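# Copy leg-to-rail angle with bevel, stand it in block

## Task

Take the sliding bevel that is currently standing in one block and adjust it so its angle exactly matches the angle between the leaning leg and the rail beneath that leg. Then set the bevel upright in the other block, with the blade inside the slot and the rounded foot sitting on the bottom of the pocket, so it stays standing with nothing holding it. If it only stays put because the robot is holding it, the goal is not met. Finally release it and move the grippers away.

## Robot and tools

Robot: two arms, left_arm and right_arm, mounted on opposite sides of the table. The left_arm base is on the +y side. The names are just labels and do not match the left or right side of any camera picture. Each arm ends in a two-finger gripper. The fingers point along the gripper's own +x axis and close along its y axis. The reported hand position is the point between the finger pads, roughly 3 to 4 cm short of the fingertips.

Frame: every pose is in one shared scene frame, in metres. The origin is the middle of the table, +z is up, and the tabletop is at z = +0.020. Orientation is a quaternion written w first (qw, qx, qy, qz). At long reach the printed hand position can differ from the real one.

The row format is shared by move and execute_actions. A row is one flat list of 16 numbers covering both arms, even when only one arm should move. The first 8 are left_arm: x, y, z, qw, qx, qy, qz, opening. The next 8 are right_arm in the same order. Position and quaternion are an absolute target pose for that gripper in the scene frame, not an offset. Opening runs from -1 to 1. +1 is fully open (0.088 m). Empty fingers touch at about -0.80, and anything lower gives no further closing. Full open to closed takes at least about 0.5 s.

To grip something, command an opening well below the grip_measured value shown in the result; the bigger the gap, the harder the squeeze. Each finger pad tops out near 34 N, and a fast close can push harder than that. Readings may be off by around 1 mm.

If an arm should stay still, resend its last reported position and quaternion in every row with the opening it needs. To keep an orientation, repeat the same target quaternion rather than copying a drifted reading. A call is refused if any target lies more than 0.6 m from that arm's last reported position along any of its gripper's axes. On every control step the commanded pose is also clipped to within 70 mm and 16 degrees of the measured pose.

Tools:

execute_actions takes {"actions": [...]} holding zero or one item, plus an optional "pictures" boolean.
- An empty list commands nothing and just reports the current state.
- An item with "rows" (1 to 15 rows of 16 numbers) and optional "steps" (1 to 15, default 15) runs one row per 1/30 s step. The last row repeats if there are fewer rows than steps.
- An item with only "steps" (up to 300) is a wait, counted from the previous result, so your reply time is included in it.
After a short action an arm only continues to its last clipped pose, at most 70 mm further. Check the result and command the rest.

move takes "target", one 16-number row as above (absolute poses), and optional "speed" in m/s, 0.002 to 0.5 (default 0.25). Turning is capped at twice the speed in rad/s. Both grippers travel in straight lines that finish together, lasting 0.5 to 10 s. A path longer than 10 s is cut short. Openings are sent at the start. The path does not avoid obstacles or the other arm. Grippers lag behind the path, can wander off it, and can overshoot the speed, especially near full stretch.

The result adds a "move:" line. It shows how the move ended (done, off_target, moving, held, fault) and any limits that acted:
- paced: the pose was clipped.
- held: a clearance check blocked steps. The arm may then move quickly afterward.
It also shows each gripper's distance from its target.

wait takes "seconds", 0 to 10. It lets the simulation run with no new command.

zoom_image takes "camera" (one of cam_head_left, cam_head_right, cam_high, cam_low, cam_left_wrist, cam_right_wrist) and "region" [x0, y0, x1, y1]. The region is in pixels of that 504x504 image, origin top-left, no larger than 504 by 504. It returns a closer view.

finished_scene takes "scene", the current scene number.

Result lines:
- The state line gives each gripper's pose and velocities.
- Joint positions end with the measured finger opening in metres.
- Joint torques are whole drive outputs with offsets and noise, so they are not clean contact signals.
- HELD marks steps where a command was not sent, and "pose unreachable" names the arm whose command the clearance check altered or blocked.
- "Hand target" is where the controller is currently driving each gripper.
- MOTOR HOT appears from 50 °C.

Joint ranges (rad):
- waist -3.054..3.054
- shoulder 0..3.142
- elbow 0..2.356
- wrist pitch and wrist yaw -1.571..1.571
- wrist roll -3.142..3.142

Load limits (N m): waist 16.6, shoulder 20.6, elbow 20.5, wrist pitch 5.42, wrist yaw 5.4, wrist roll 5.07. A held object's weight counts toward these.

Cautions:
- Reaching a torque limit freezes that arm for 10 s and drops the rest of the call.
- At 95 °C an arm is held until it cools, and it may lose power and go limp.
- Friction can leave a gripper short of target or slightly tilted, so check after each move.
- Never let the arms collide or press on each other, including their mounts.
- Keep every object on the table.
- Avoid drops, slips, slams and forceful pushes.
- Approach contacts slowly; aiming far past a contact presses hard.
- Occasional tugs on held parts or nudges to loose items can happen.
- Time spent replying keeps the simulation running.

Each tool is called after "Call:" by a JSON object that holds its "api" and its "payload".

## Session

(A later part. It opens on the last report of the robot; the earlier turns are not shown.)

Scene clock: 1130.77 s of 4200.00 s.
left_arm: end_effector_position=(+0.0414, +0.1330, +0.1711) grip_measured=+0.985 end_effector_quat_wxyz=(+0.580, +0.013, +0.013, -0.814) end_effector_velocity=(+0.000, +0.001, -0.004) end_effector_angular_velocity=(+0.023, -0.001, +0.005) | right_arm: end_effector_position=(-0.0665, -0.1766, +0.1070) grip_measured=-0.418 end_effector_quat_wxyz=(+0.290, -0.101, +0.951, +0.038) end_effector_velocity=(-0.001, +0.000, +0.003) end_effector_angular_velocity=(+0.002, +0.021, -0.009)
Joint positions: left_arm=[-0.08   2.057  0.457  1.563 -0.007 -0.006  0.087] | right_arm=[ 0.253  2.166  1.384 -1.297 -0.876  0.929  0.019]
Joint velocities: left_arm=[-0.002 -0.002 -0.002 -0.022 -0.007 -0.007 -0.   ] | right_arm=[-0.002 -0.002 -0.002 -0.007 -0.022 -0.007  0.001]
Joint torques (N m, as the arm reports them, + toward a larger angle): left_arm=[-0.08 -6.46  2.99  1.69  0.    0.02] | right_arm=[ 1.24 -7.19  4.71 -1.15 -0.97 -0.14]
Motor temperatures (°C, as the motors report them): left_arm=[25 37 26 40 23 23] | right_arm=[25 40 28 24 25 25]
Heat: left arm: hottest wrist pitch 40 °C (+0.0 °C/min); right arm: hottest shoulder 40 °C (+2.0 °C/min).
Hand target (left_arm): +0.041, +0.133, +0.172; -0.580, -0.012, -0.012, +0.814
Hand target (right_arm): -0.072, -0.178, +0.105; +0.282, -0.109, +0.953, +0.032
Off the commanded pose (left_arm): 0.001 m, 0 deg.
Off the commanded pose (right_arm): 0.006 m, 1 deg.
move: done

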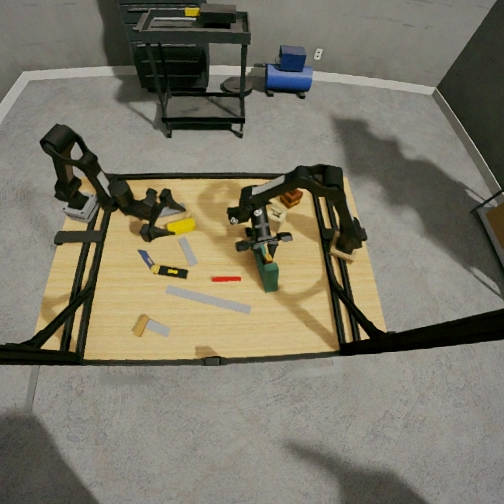

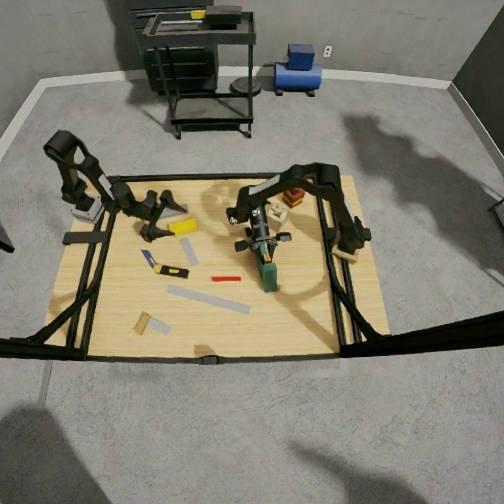

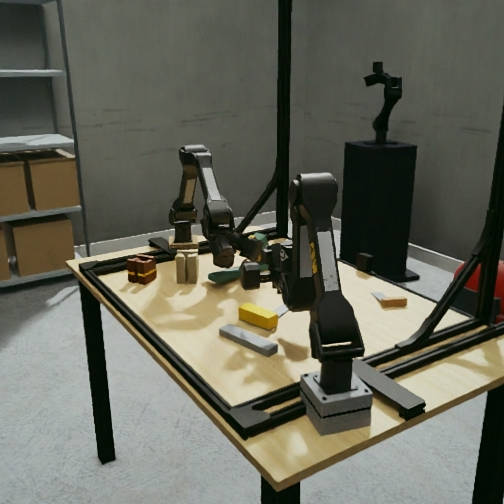

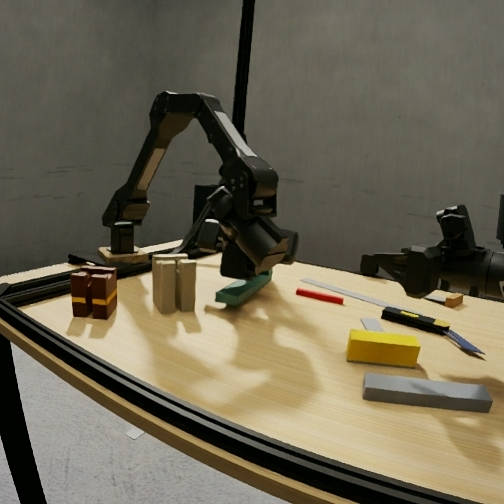

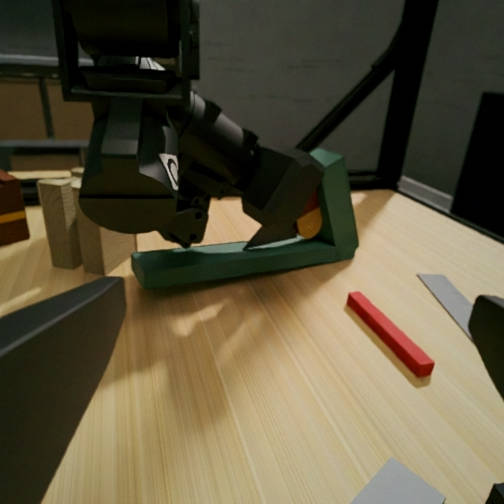

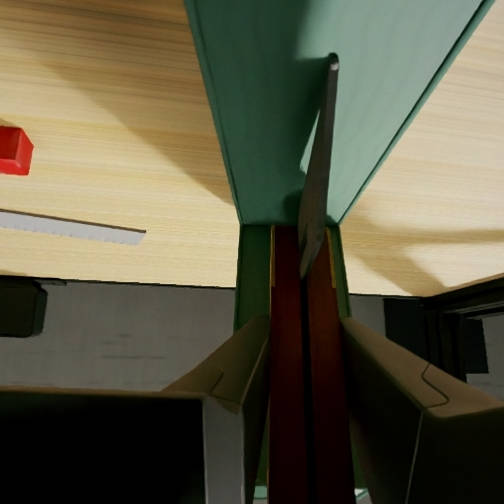

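Call:
{"api": "move", "payload": {"target": [0.0413,0.1329,0.1721,0.580,0.012,0.012,-0.814,1,-0.0730,-0.1780,0.0990,0.2822,-0.1085,0.9527,0.0321,-0.62], "speed": 0.01}}

Call:
{"api": "zoom_image", "payload": {"camera": "cam_left_wrist", "region": [250, 130, 370, 260]}}

Scene clock: 1147.90 s of 4200.00 s.
left_arm: end_effector_position=(+0.0415, +0.1331, +0.1710) grip_measured=+0.985 end_effector_quat_wxyz=(+0.580, +0.013, +0.013, -0.814) end_effector_velocity=(-0.001, +0.002, -0.001) end_effector_angular_velocity=(+0.009, +0.005, -0.009) | right_arm: end_effector_position=(-0.0677, -0.1752, +0.1047) grip_measured=-0.418 end_effector_quat_wxyz=(+0.288, -0.101, +0.951, +0.041) end_effector_velocity=(-0.003, +0.001, +0.002) end_effector_angular_velocity=(+0.014, +0.024, +0.004)
Joint positions: left_arm=[-0.08   2.057  0.456  1.563 -0.007 -0.006  0.087] | right_arm=[ 0.256  2.174  1.386 -1.288 -0.881  0.926  0.019]
Joint velocities: left_arm=[-0.002 -0.007 -0.007 -0.007  0.007 -0.007 -0.   ] | right_arm=[ 0.002  0.002  0.002 -0.007 -0.022 -0.022 -0.001]
Joint torques (N m, as the arm reports them, + toward a larger angle): left_arm=[-0.07 -6.47  2.99  1.68  0.    0.01] | right_arm=[ 1.12 -6.99  3.45 -0.34 -0.83  0.03]
Motor temperatures (°C, as the motors report them): left_arm=[25 37 26 40 23 23] | right_arm=[25 39 28 25 25 25]
Heat: left arm: hottest wrist pitch 40 °C (+0.0 °C/min); right arm: hottest shoulder 39 °C (-1.0 °C/min).
Hand target (left_arm): +0.041, +0.133, +0.172; -0.580, -0.012, -0.012, +0.814
Hand target (right_arm): -0.073, -0.178, +0.099; +0.282, -0.109, +0.953, +0.032
Off the commanded pose (left_arm): 0.001 m, 0 deg.
Off the commanded pose (right_arm): 0.008 m, 1 deg.
move: done

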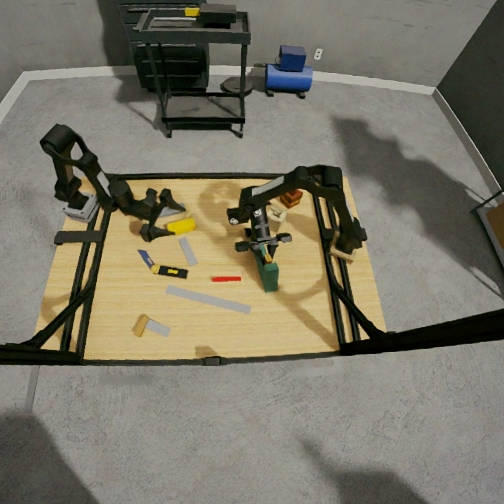

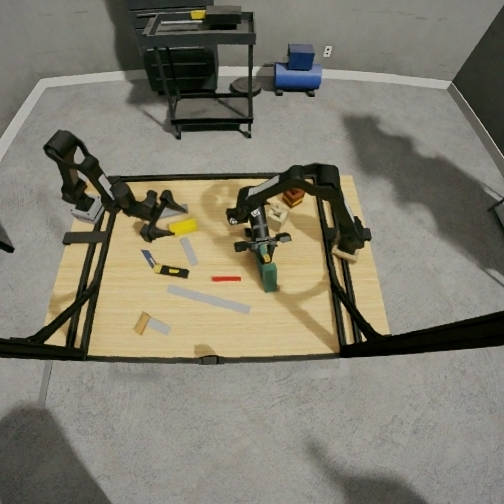

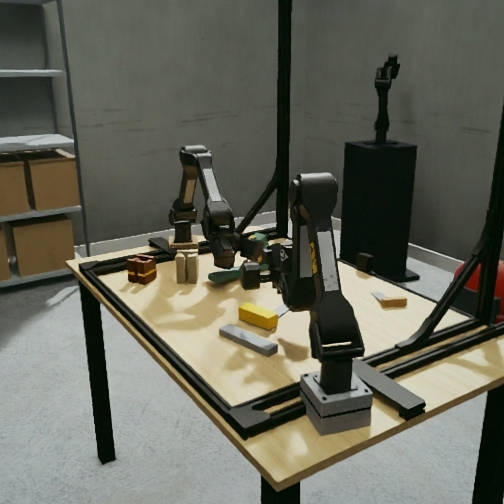

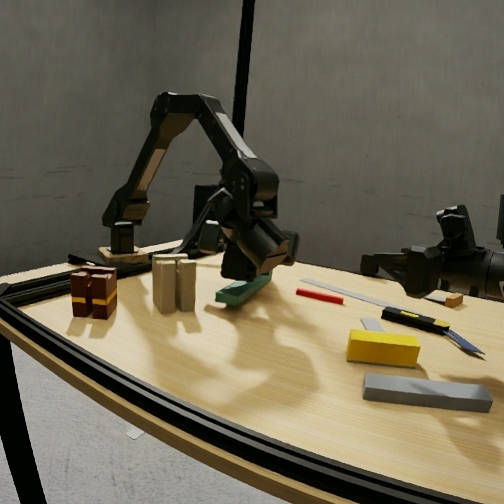

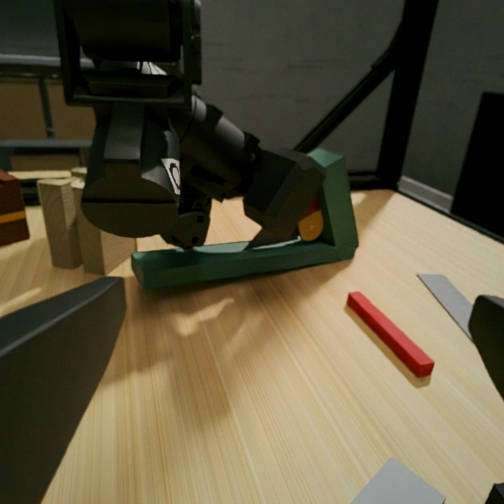

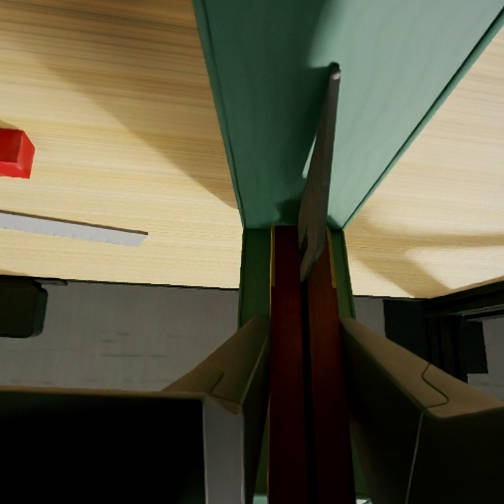

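Region (250, 130, 370, 260) of cam_left_wrist's 504x504 image, scaled by 3.877, with more detail than that image has; it fills the left 465 columns of this view, and the rest is white.

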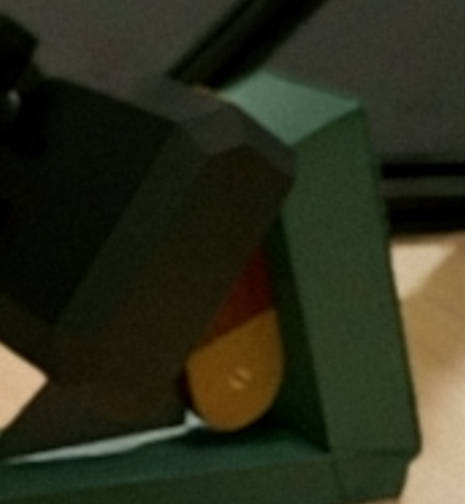

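Call:
{"api": "zoom_image", "payload": {"camera": "cam_left_wrist", "region": [80, 130, 300, 300]}}

Call:
{"api": "zoom_image", "payload": {"camera": "cam_low", "region": [190, 190, 330, 330]}}

Region (80, 130, 300, 300) of cam_left_wrist's 504x504 image, scaled by 2.291, with more detail than that image has; it fills the top 389 rows of this view, and the rest is white.

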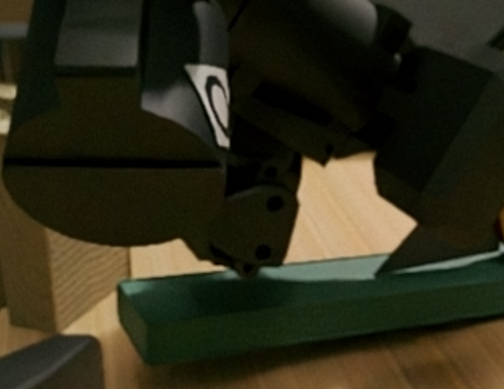

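Region (190, 190, 330, 330) of cam_low's 504x504 image, scaled by 3.600, with more detail than that image has.

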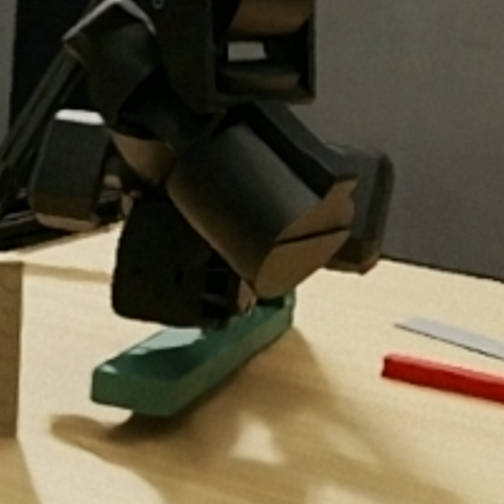

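Call:
{"api": "move", "payload": {"target": [0.0413,0.1329,0.1721,0.580,0.012,0.012,-0.814,1,-0.0690,-0.1765,0.1040,0.288,-0.101,0.951,0.041,-0.2], "speed": 0.01}}

Call:
{"api": "zoom_image", "payload": {"camera": "cam_left_wrist", "region": [230, 110, 370, 260]}}

Scene clock: 1208.60 s of 4200.00 s.
left_arm: end_effector_position=(+0.0413, +0.1331, +0.1713) grip_measured=+0.985 end_effector_quat_wxyz=(+0.580, +0.013, +0.013, -0.814) end_effector_velocity=(-0.002, +0.001, +0.004) end_effector_angular_velocity=(-0.009, +0.011, -0.009) | right_arm: end_effector_position=(-0.0687, -0.1754, +0.1014) grip_measured=-0.201 end_effector_quat_wxyz=(+0.287, -0.102, +0.952, +0.039) end_effector_velocity=(-0.000, -0.002, +0.001) end_effector_angular_velocity=(-0.017, +0.007, -0.010)
Joint positions: left_arm=[-0.08   2.056  0.456  1.564 -0.007 -0.006  0.087] | right_arm=[ 0.259  2.183  1.383 -1.28  -0.884  0.926  0.029]
Joint velocities: left_arm=[-0.002 -0.007 -0.002  0.007  0.007 -0.007 -0.001] | right_arm=[-0.002 -0.002 -0.007 -0.007 -0.007  0.007 -0.   ]
Joint torques (N m, as the arm reports them, + toward a larger angle): left_arm=[-0.06 -6.45  3.02  1.68  0.01  0.02] | right_arm=[  0.05 -10.7    3.35  -0.43  -0.47   0.11]
Motor temperatures (°C, as the motors report them): left_arm=[25 38 26 40 23 23] | right_arm=[25 38 28 25 25 25]
Heat: left arm: hottest wrist pitch 40 °C (+0.0 °C/min); right arm: hottest shoulder 38 °C (-1.0 °C/min).
Hand target (left_arm): +0.041, +0.133, +0.172; -0.580, -0.012, -0.012, +0.814
Hand target (right_arm): -0.069, -0.177, +0.104; +0.288, -0.101, +0.951, +0.041
Off the commanded pose (left_arm): 0.001 m, 0 deg.
Off the commanded pose (right_arm): 0.003 m, 0 deg.
move: done

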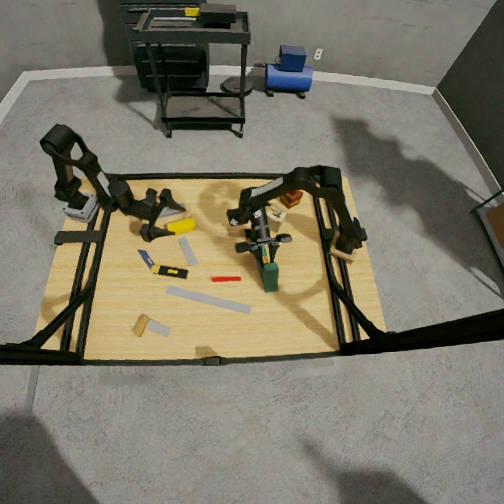

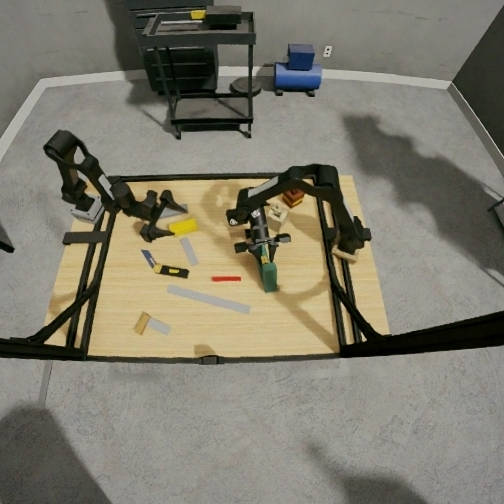

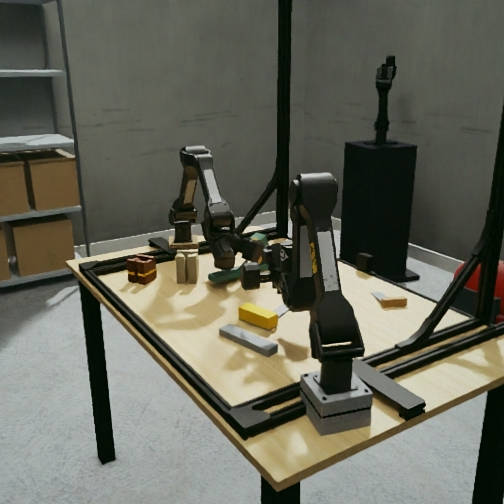

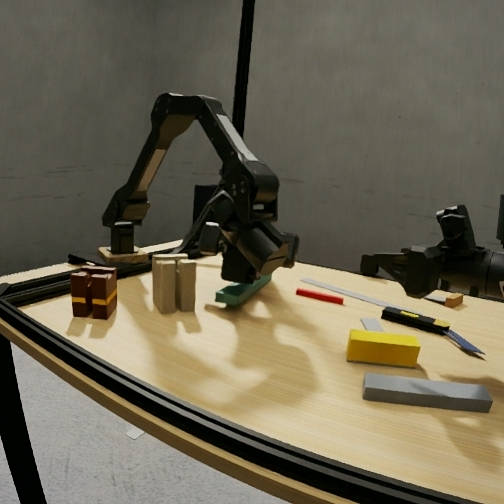

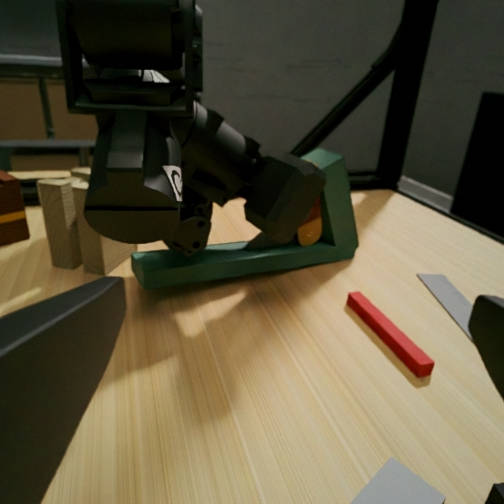

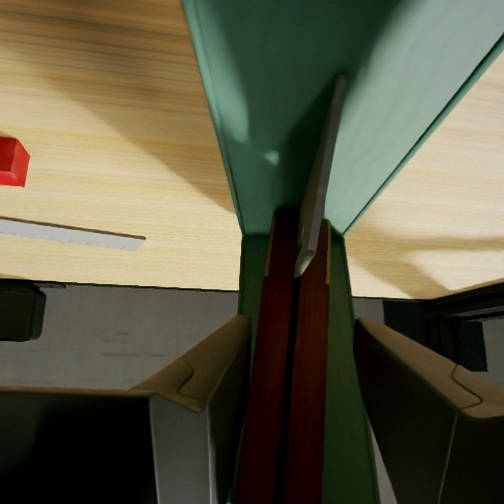

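Region (230, 110, 370, 260) of cam_left_wrist's 504x504 image, scaled by 3.360, with more detail than that image has; it fills the left 470 columns of this view, and the rest is white.

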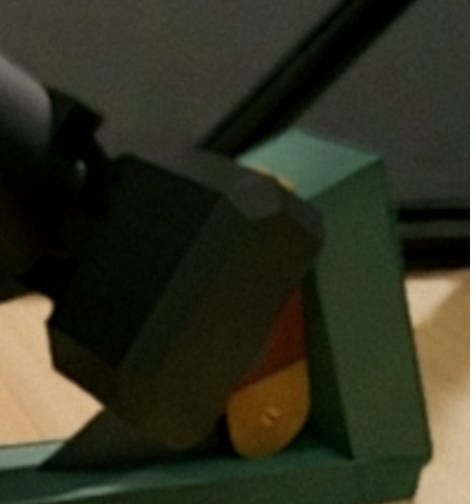

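Call:
{"api": "move", "payload": {"target": [0.0413,0.1329,0.1721,0.580,0.012,0.012,-0.814,1,-0.0815,-0.1800,0.1270,0.5192,-0.0965,0.8471,0.0591,-0.2], "speed": 0.05}}

Call:
{"api": "zoom_image", "payload": {"camera": "cam_left_wrist", "region": [230, 90, 380, 260]}}

Scene clock: 1232.83 s of 4200.00 s.
left_arm: end_effector_position=(+0.0413, +0.1331, +0.1712) grip_measured=+0.985 end_effector_quat_wxyz=(+0.580, +0.013, +0.013, -0.814) end_effector_velocity=(-0.002, +0.000, -0.003) end_effector_angular_velocity=(+0.014, -0.012, -0.010) | right_arm: end_effector_position=(-0.0808, -0.1773, +0.1249) grip_measured=-0.200 end_effector_quat_wxyz=(+0.517, -0.097, +0.849, +0.055) end_effector_velocity=(+0.004, +0.001, +0.000) end_effector_angular_velocity=(+0.016, -0.021, +0.006)
Joint positions: left_arm=[-0.08   2.056  0.456  1.563 -0.007 -0.006  0.087] | right_arm=[ 0.452  1.902  1.315 -1.095 -0.465  1.344  0.029]
Joint velocities: left_arm=[-0.002 -0.002  0.002 -0.022  0.007  0.007 -0.   ] | right_arm=[-0.002 -0.007 -0.002  0.007  0.022 -0.007 -0.   ]
Joint torques (N m, as the arm reports them, + toward a larger angle): left_arm=[-0.02 -6.42  3.05  1.66  0.01  0.01] | right_arm=[  0.43 -10.22   4.51   0.07  -0.2    0.14]
Motor temperatures (°C, as the motors report them): left_arm=[25 38 26 41 23 23] | right_arm=[25 42 28 24 25 25]
Heat: left arm: hottest wrist pitch 41 °C (+1.0 °C/min); right arm: hottest shoulder 42 °C (+4.0 °C/min).
Hand target (left_arm): +0.041, +0.133, +0.172; -0.580, -0.012, -0.012, +0.814
Hand target (right_arm): -0.081, -0.179, +0.128; +0.519, -0.095, +0.847, +0.059
Off the commanded pose (left_arm): 0.001 m, 0 deg.
Off the commanded pose (right_arm): 0.004 m, 1 deg.
After step 90, 15.87 s passed at rest.
move: done

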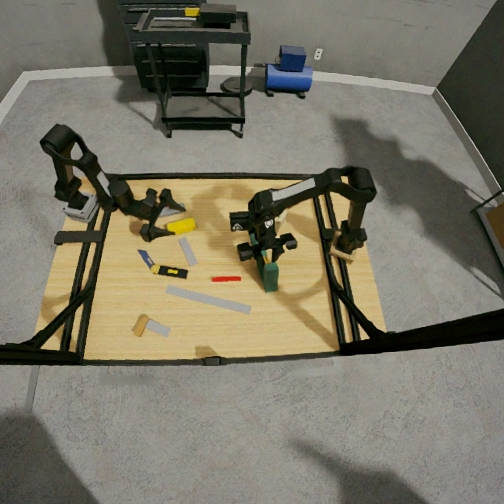

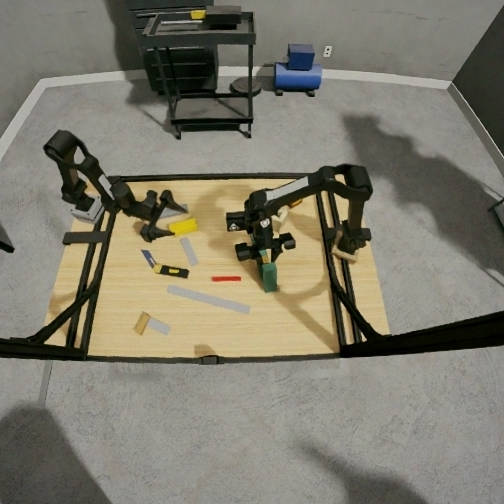

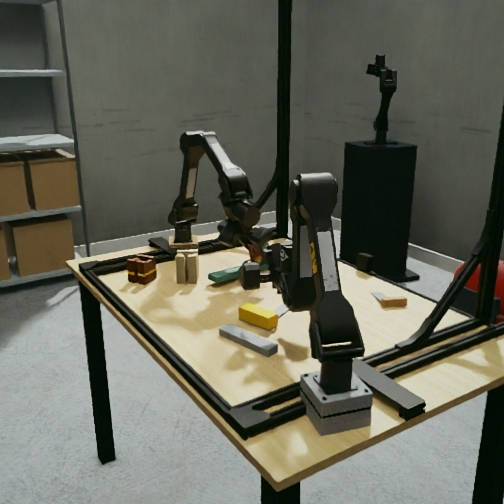

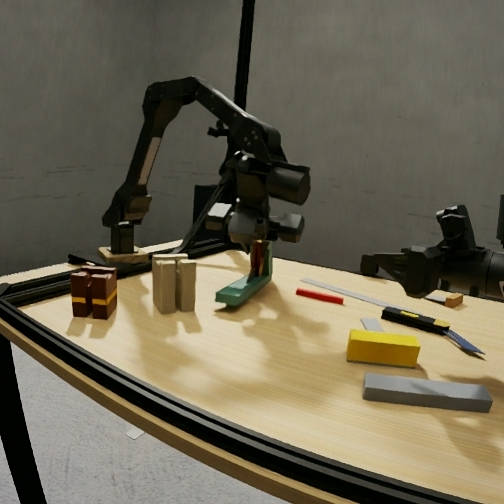

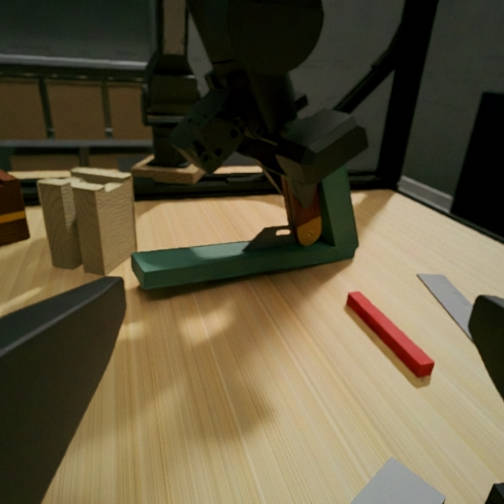

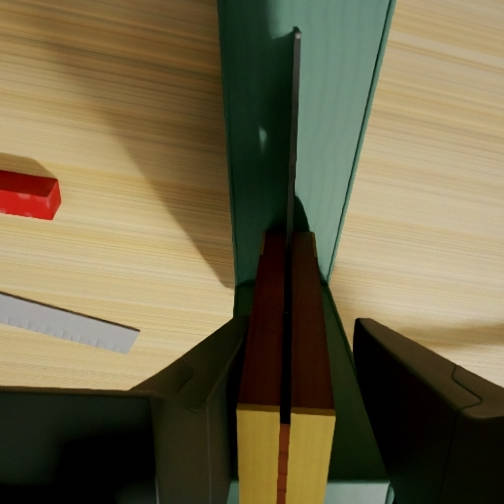

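Region (230, 90, 380, 260) of cam_left_wrist's 504x504 image, scaled by 2.965, with more detail than that image has; it fills the left 445 columns of this view, and the rest is white.

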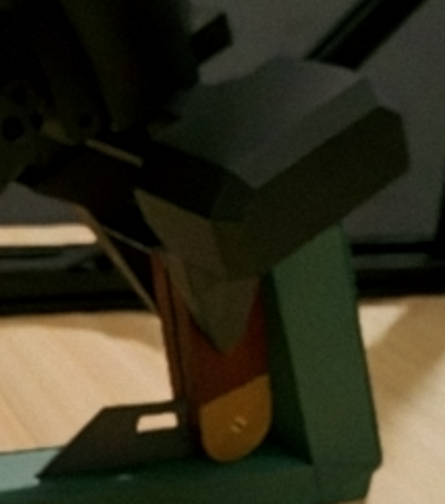

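Call:
{"api": "move", "payload": {"target": [0.0413,0.1329,0.1721,0.580,0.012,0.012,-0.814,1,-0.0822,-0.1755,0.1275,0.5192,-0.0965,0.8471,0.0591,-0.2], "speed": 0.02}}

Scene clock: 1270.77 s of 4200.00 s.
left_arm: end_effector_position=(+0.0413, +0.1332, +0.1710) grip_measured=+0.985 end_effector_quat_wxyz=(+0.580, +0.013, +0.013, -0.814) end_effector_velocity=(+0.000, +0.001, -0.001) end_effector_angular_velocity=(+0.014, +0.018, +0.006) | right_arm: end_effector_position=(-0.0813, -0.1775, +0.1250) grip_measured=-0.200 end_effector_quat_wxyz=(+0.518, -0.098, +0.848, +0.055) end_effector_velocity=(-0.002, -0.002, +0.003) end_effector_angular_velocity=(-0.006, +0.021, -0.011)
Joint positions: left_arm=[-0.08   2.057  0.456  1.563 -0.007 -0.006  0.087] | right_arm=[ 0.454  1.901  1.315 -1.095 -0.464  1.345  0.029]
Joint velocities: left_arm=[-0.002 -0.002 -0.002 -0.007 -0.007 -0.022 -0.   ] | right_arm=[-0.002 -0.007 -0.002 -0.007 -0.022  0.007 -0.   ]
Joint torques (N m, as the arm reports them, + toward a larger angle): left_arm=[-0.02 -6.41  3.03  1.68  0.    0.02] | right_arm=[ 0.36 -8.44  6.86 -0.22 -0.21  0.08]
Motor temperatures (°C, as the motors report them): left_arm=[25 38 26 41 23 23] | right_arm=[25 43 28 24 24 25]
Heat: left arm: hottest wrist pitch 41 °C (+1.0 °C/min); right arm: hottest shoulder 43 °C (+4.0 °C/min).
Hand target (left_arm): +0.041, +0.133, +0.172; -0.580, -0.012, -0.012, +0.814
Hand target (right_arm): -0.082, -0.175, +0.128; +0.519, -0.096, +0.847, +0.059
Off the commanded pose (left_arm): 0.001 m, 0 deg.
Off the commanded pose (right_arm): 0.003 m, 0 deg.
After step 90, 34.23 s passed at rest.
move: done

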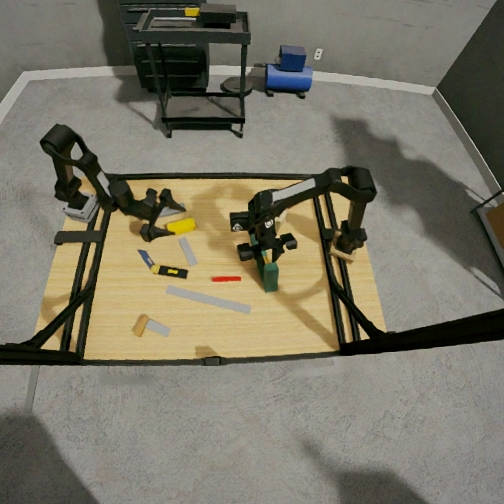

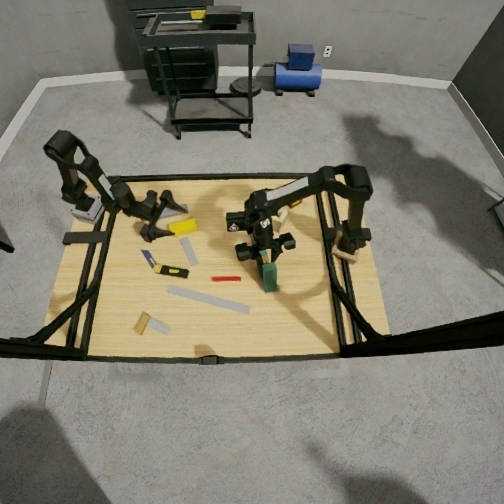

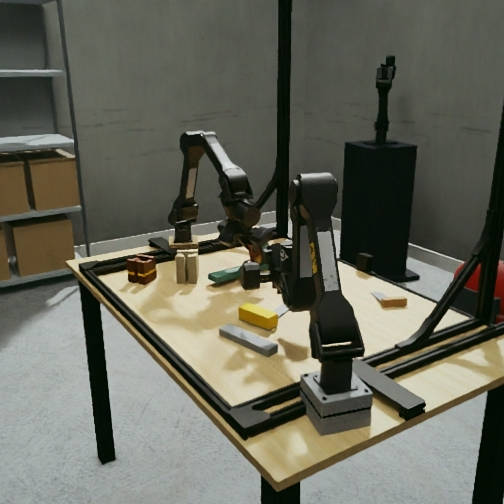

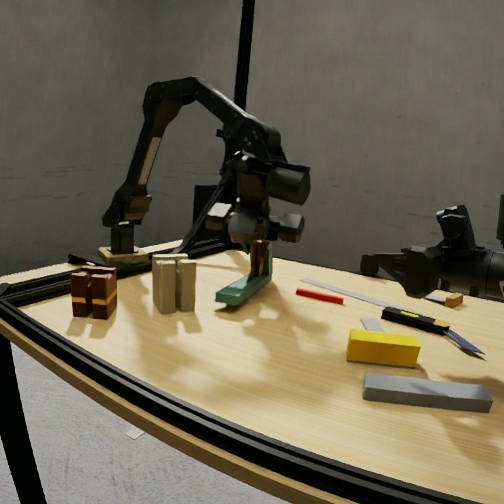

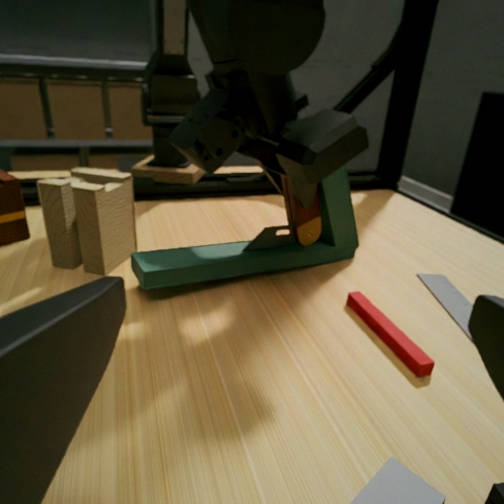

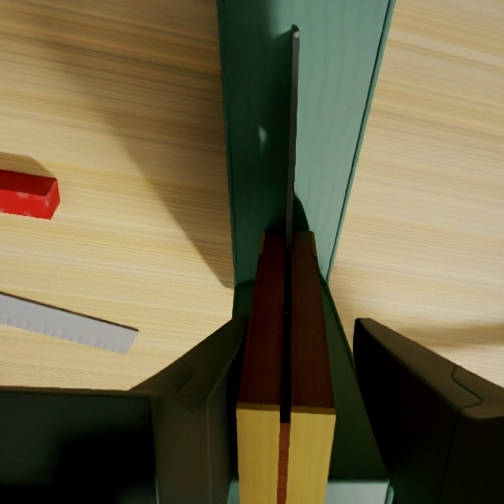

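Call:
{"api": "move", "payload": {"target": [0.0413,0.1329,0.1721,0.580,0.012,0.012,-0.814,1,-0.0830,-0.1700,0.1275,0.5192,-0.0965,0.8471,0.0591,-0.2], "speed": 0.03}}

Scene clock: 1275.03 s of 4200.00 s.
left_arm: end_effector_position=(+0.0413, +0.1332, +0.1710) grip_measured=+0.985 end_effector_quat_wxyz=(+0.580, +0.013, +0.013, -0.814) end_effector_velocity=(-0.002, -0.000, +0.005) end_effector_angular_velocity=(-0.019, -0.001, -0.000) | right_arm: end_effector_position=(-0.0820, -0.1720, +0.1294) grip_measured=-0.200 end_effector_quat_wxyz=(+0.518, -0.094, +0.848, +0.062) end_effector_velocity=(+0.002, +0.003, -0.001) end_effector_angular_velocity=(+0.011, -0.006, +0.005)
Joint positions: left_arm=[-0.08   2.057  0.456  1.563 -0.007 -0.006  0.087] | right_arm=[ 0.456  1.904  1.339 -1.1   -0.464  1.346  0.029]
Joint velocities: left_arm=[-0.007 -0.007  0.002  0.007 -0.007  0.007 -0.   ] | right_arm=[-0.002  0.007  0.007  0.007  0.007 -0.007 -0.   ]
Joint torques (N m, as the arm reports them, + toward a larger angle): left_arm=[-0.01 -6.47  3.03  1.68  0.01  0.01] | right_arm=[ 0.36 -6.67  7.19 -0.2  -0.22  0.09]
Motor temperatures (°C, as the motors report them): left_arm=[25 38 26 41 23 23] | right_arm=[25 43 29 24 24 25]
Heat: left arm: hottest wrist pitch 41 °C (+1.0 °C/min); right arm: hottest shoulder 43 °C (+3.0 °C/min).
Hand target (left_arm): +0.041, +0.133, +0.172; -0.580, -0.012, -0.012, +0.814
Hand target (right_arm): -0.083, -0.170, +0.127; +0.519, -0.096, +0.847, +0.059
Off the commanded pose (left_arm): 0.001 m, 0 deg.
Off the commanded pose (right_arm): 0.003 m, 0 deg.
After step 90, 0.57 s passed at rest.
move: done

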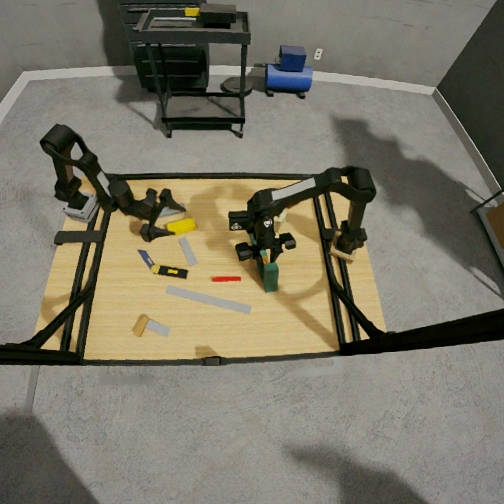

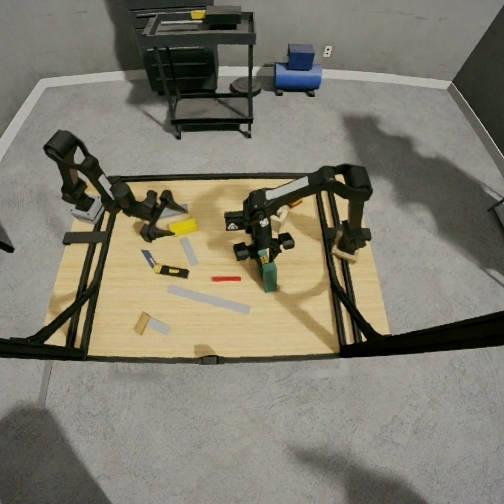

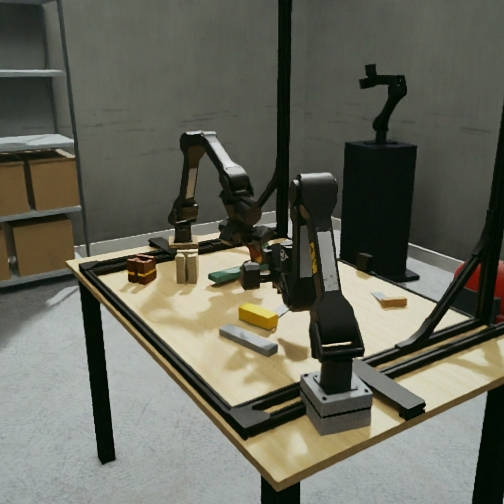

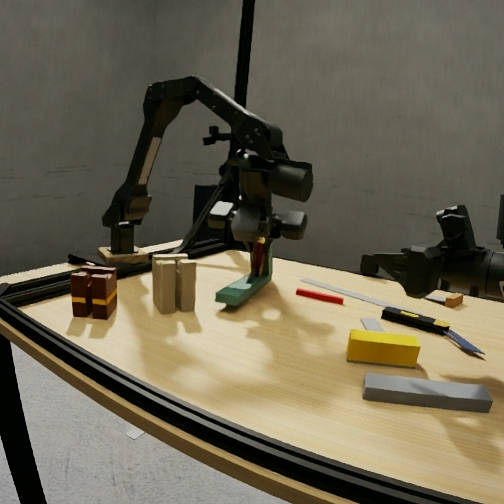

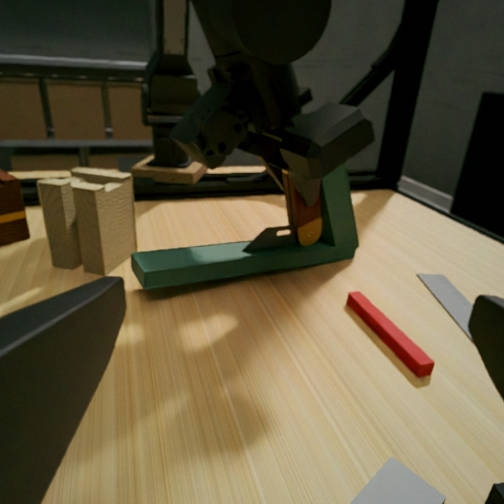

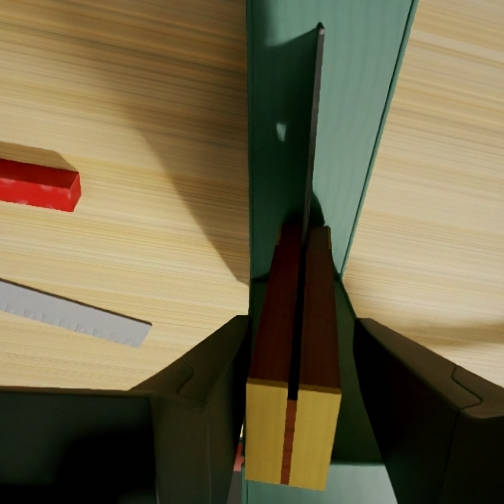

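Call:
{"api": "move", "payload": {"target": [0.0413,0.1329,0.1721,0.580,0.012,0.012,-0.814,1,-0.0830,-0.1700,0.1265,0.5192,-0.0965,0.8471,0.0591,-0.6], "speed": 0.02}}

Call:
{"api": "zoom_image", "payload": {"camera": "cam_left_wrist", "region": [230, 90, 380, 260]}}

Scene clock: 1282.03 s of 4200.00 s.
left_arm: end_effector_position=(+0.0413, +0.1331, +0.1711) grip_measured=+0.985 end_effector_quat_wxyz=(+0.580, +0.013, +0.013, -0.814) end_effector_velocity=(+0.000, +0.001, -0.001) end_effector_angular_velocity=(+0.004, -0.010, +0.005) | right_arm: end_effector_position=(-0.0821, -0.1721, +0.1291) grip_measured=-0.418 end_effector_quat_wxyz=(+0.518, -0.095, +0.848, +0.061) end_effector_velocity=(+0.000, -0.005, -0.001) end_effector_angular_velocity=(-0.023, -0.007, +0.010)
Joint positions: left_arm=[-0.08   2.057  0.456  1.564 -0.007 -0.006  0.087] | right_arm=[ 0.457  1.906  1.341 -1.102 -0.463  1.347  0.019]
Joint velocities: left_arm=[-0.002 -0.002 -0.002 -0.007 -0.007  0.007 -0.   ] | right_arm=[ 0.002  0.002 -0.002 -0.022  0.007 -0.007 -0.   ]
Joint torques (N m, as the arm reports them, + toward a larger angle): left_arm=[-0.01 -6.47  3.02  1.68  0.01  0.02] | right_arm=[ 0.27 -6.63  6.72  0.11 -0.22  0.08]
Motor temperatures (°C, as the motors report them): left_arm=[25 38 26 41 23 23] | right_arm=[25 42 29 24 24 25]
Heat: left arm: hottest wrist pitch 41 °C (+0.0 °C/min); right arm: hottest shoulder 42 °C (+1.0 °C/min).
Hand target (left_arm): +0.041, +0.133, +0.172; -0.580, -0.012, -0.012, +0.814
Hand target (right_arm): -0.083, -0.170, +0.126; +0.519, -0.096, +0.847, +0.059
Off the commanded pose (left_arm): 0.001 m, 0 deg.
Off the commanded pose (right_arm): 0.003 m, 0 deg.
After step 90, 3.30 s passed at rest.
move: done

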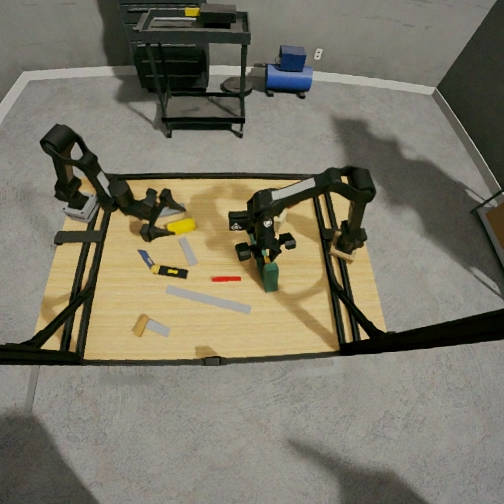

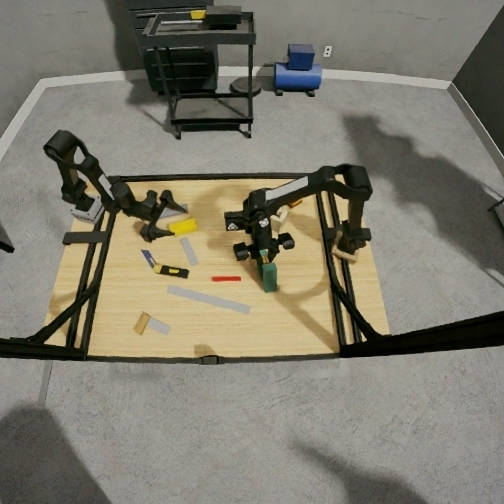

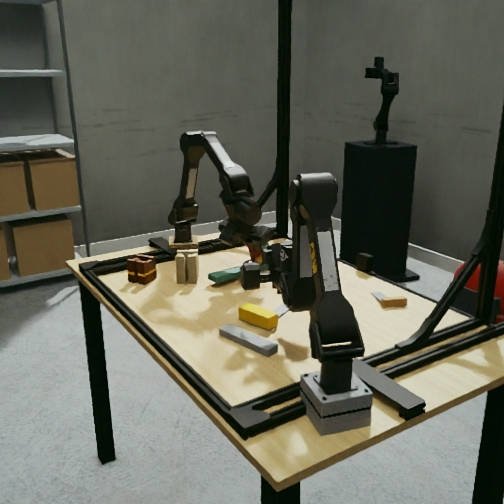

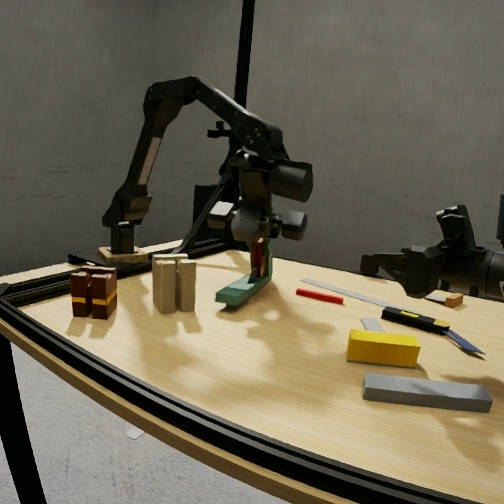

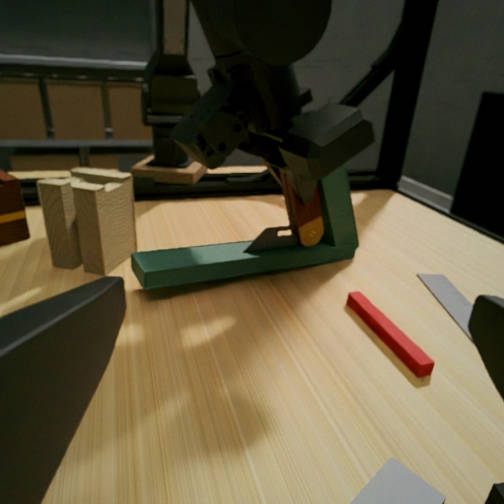

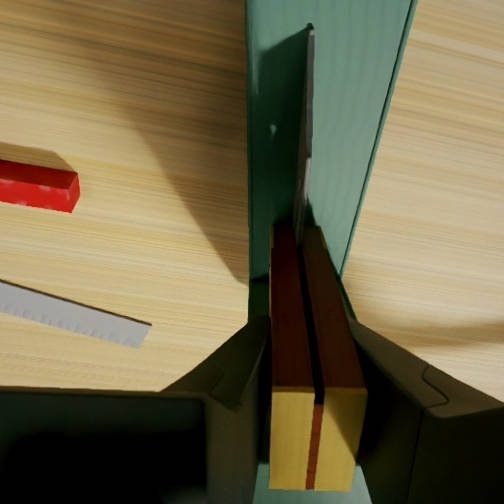

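Region (230, 90, 380, 260) of cam_left_wrist's 504x504 image, scaled by 2.965, with more detail than that image has; it fills the left 445 columns of this view, and the rest is white.

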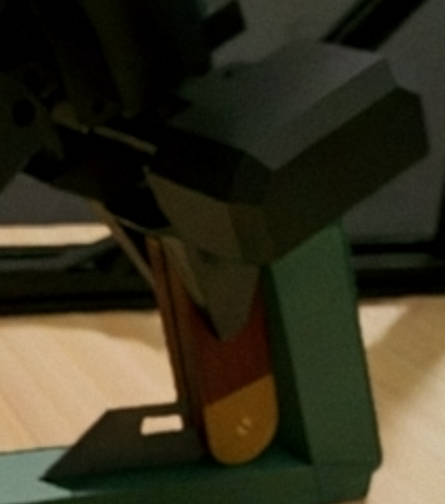

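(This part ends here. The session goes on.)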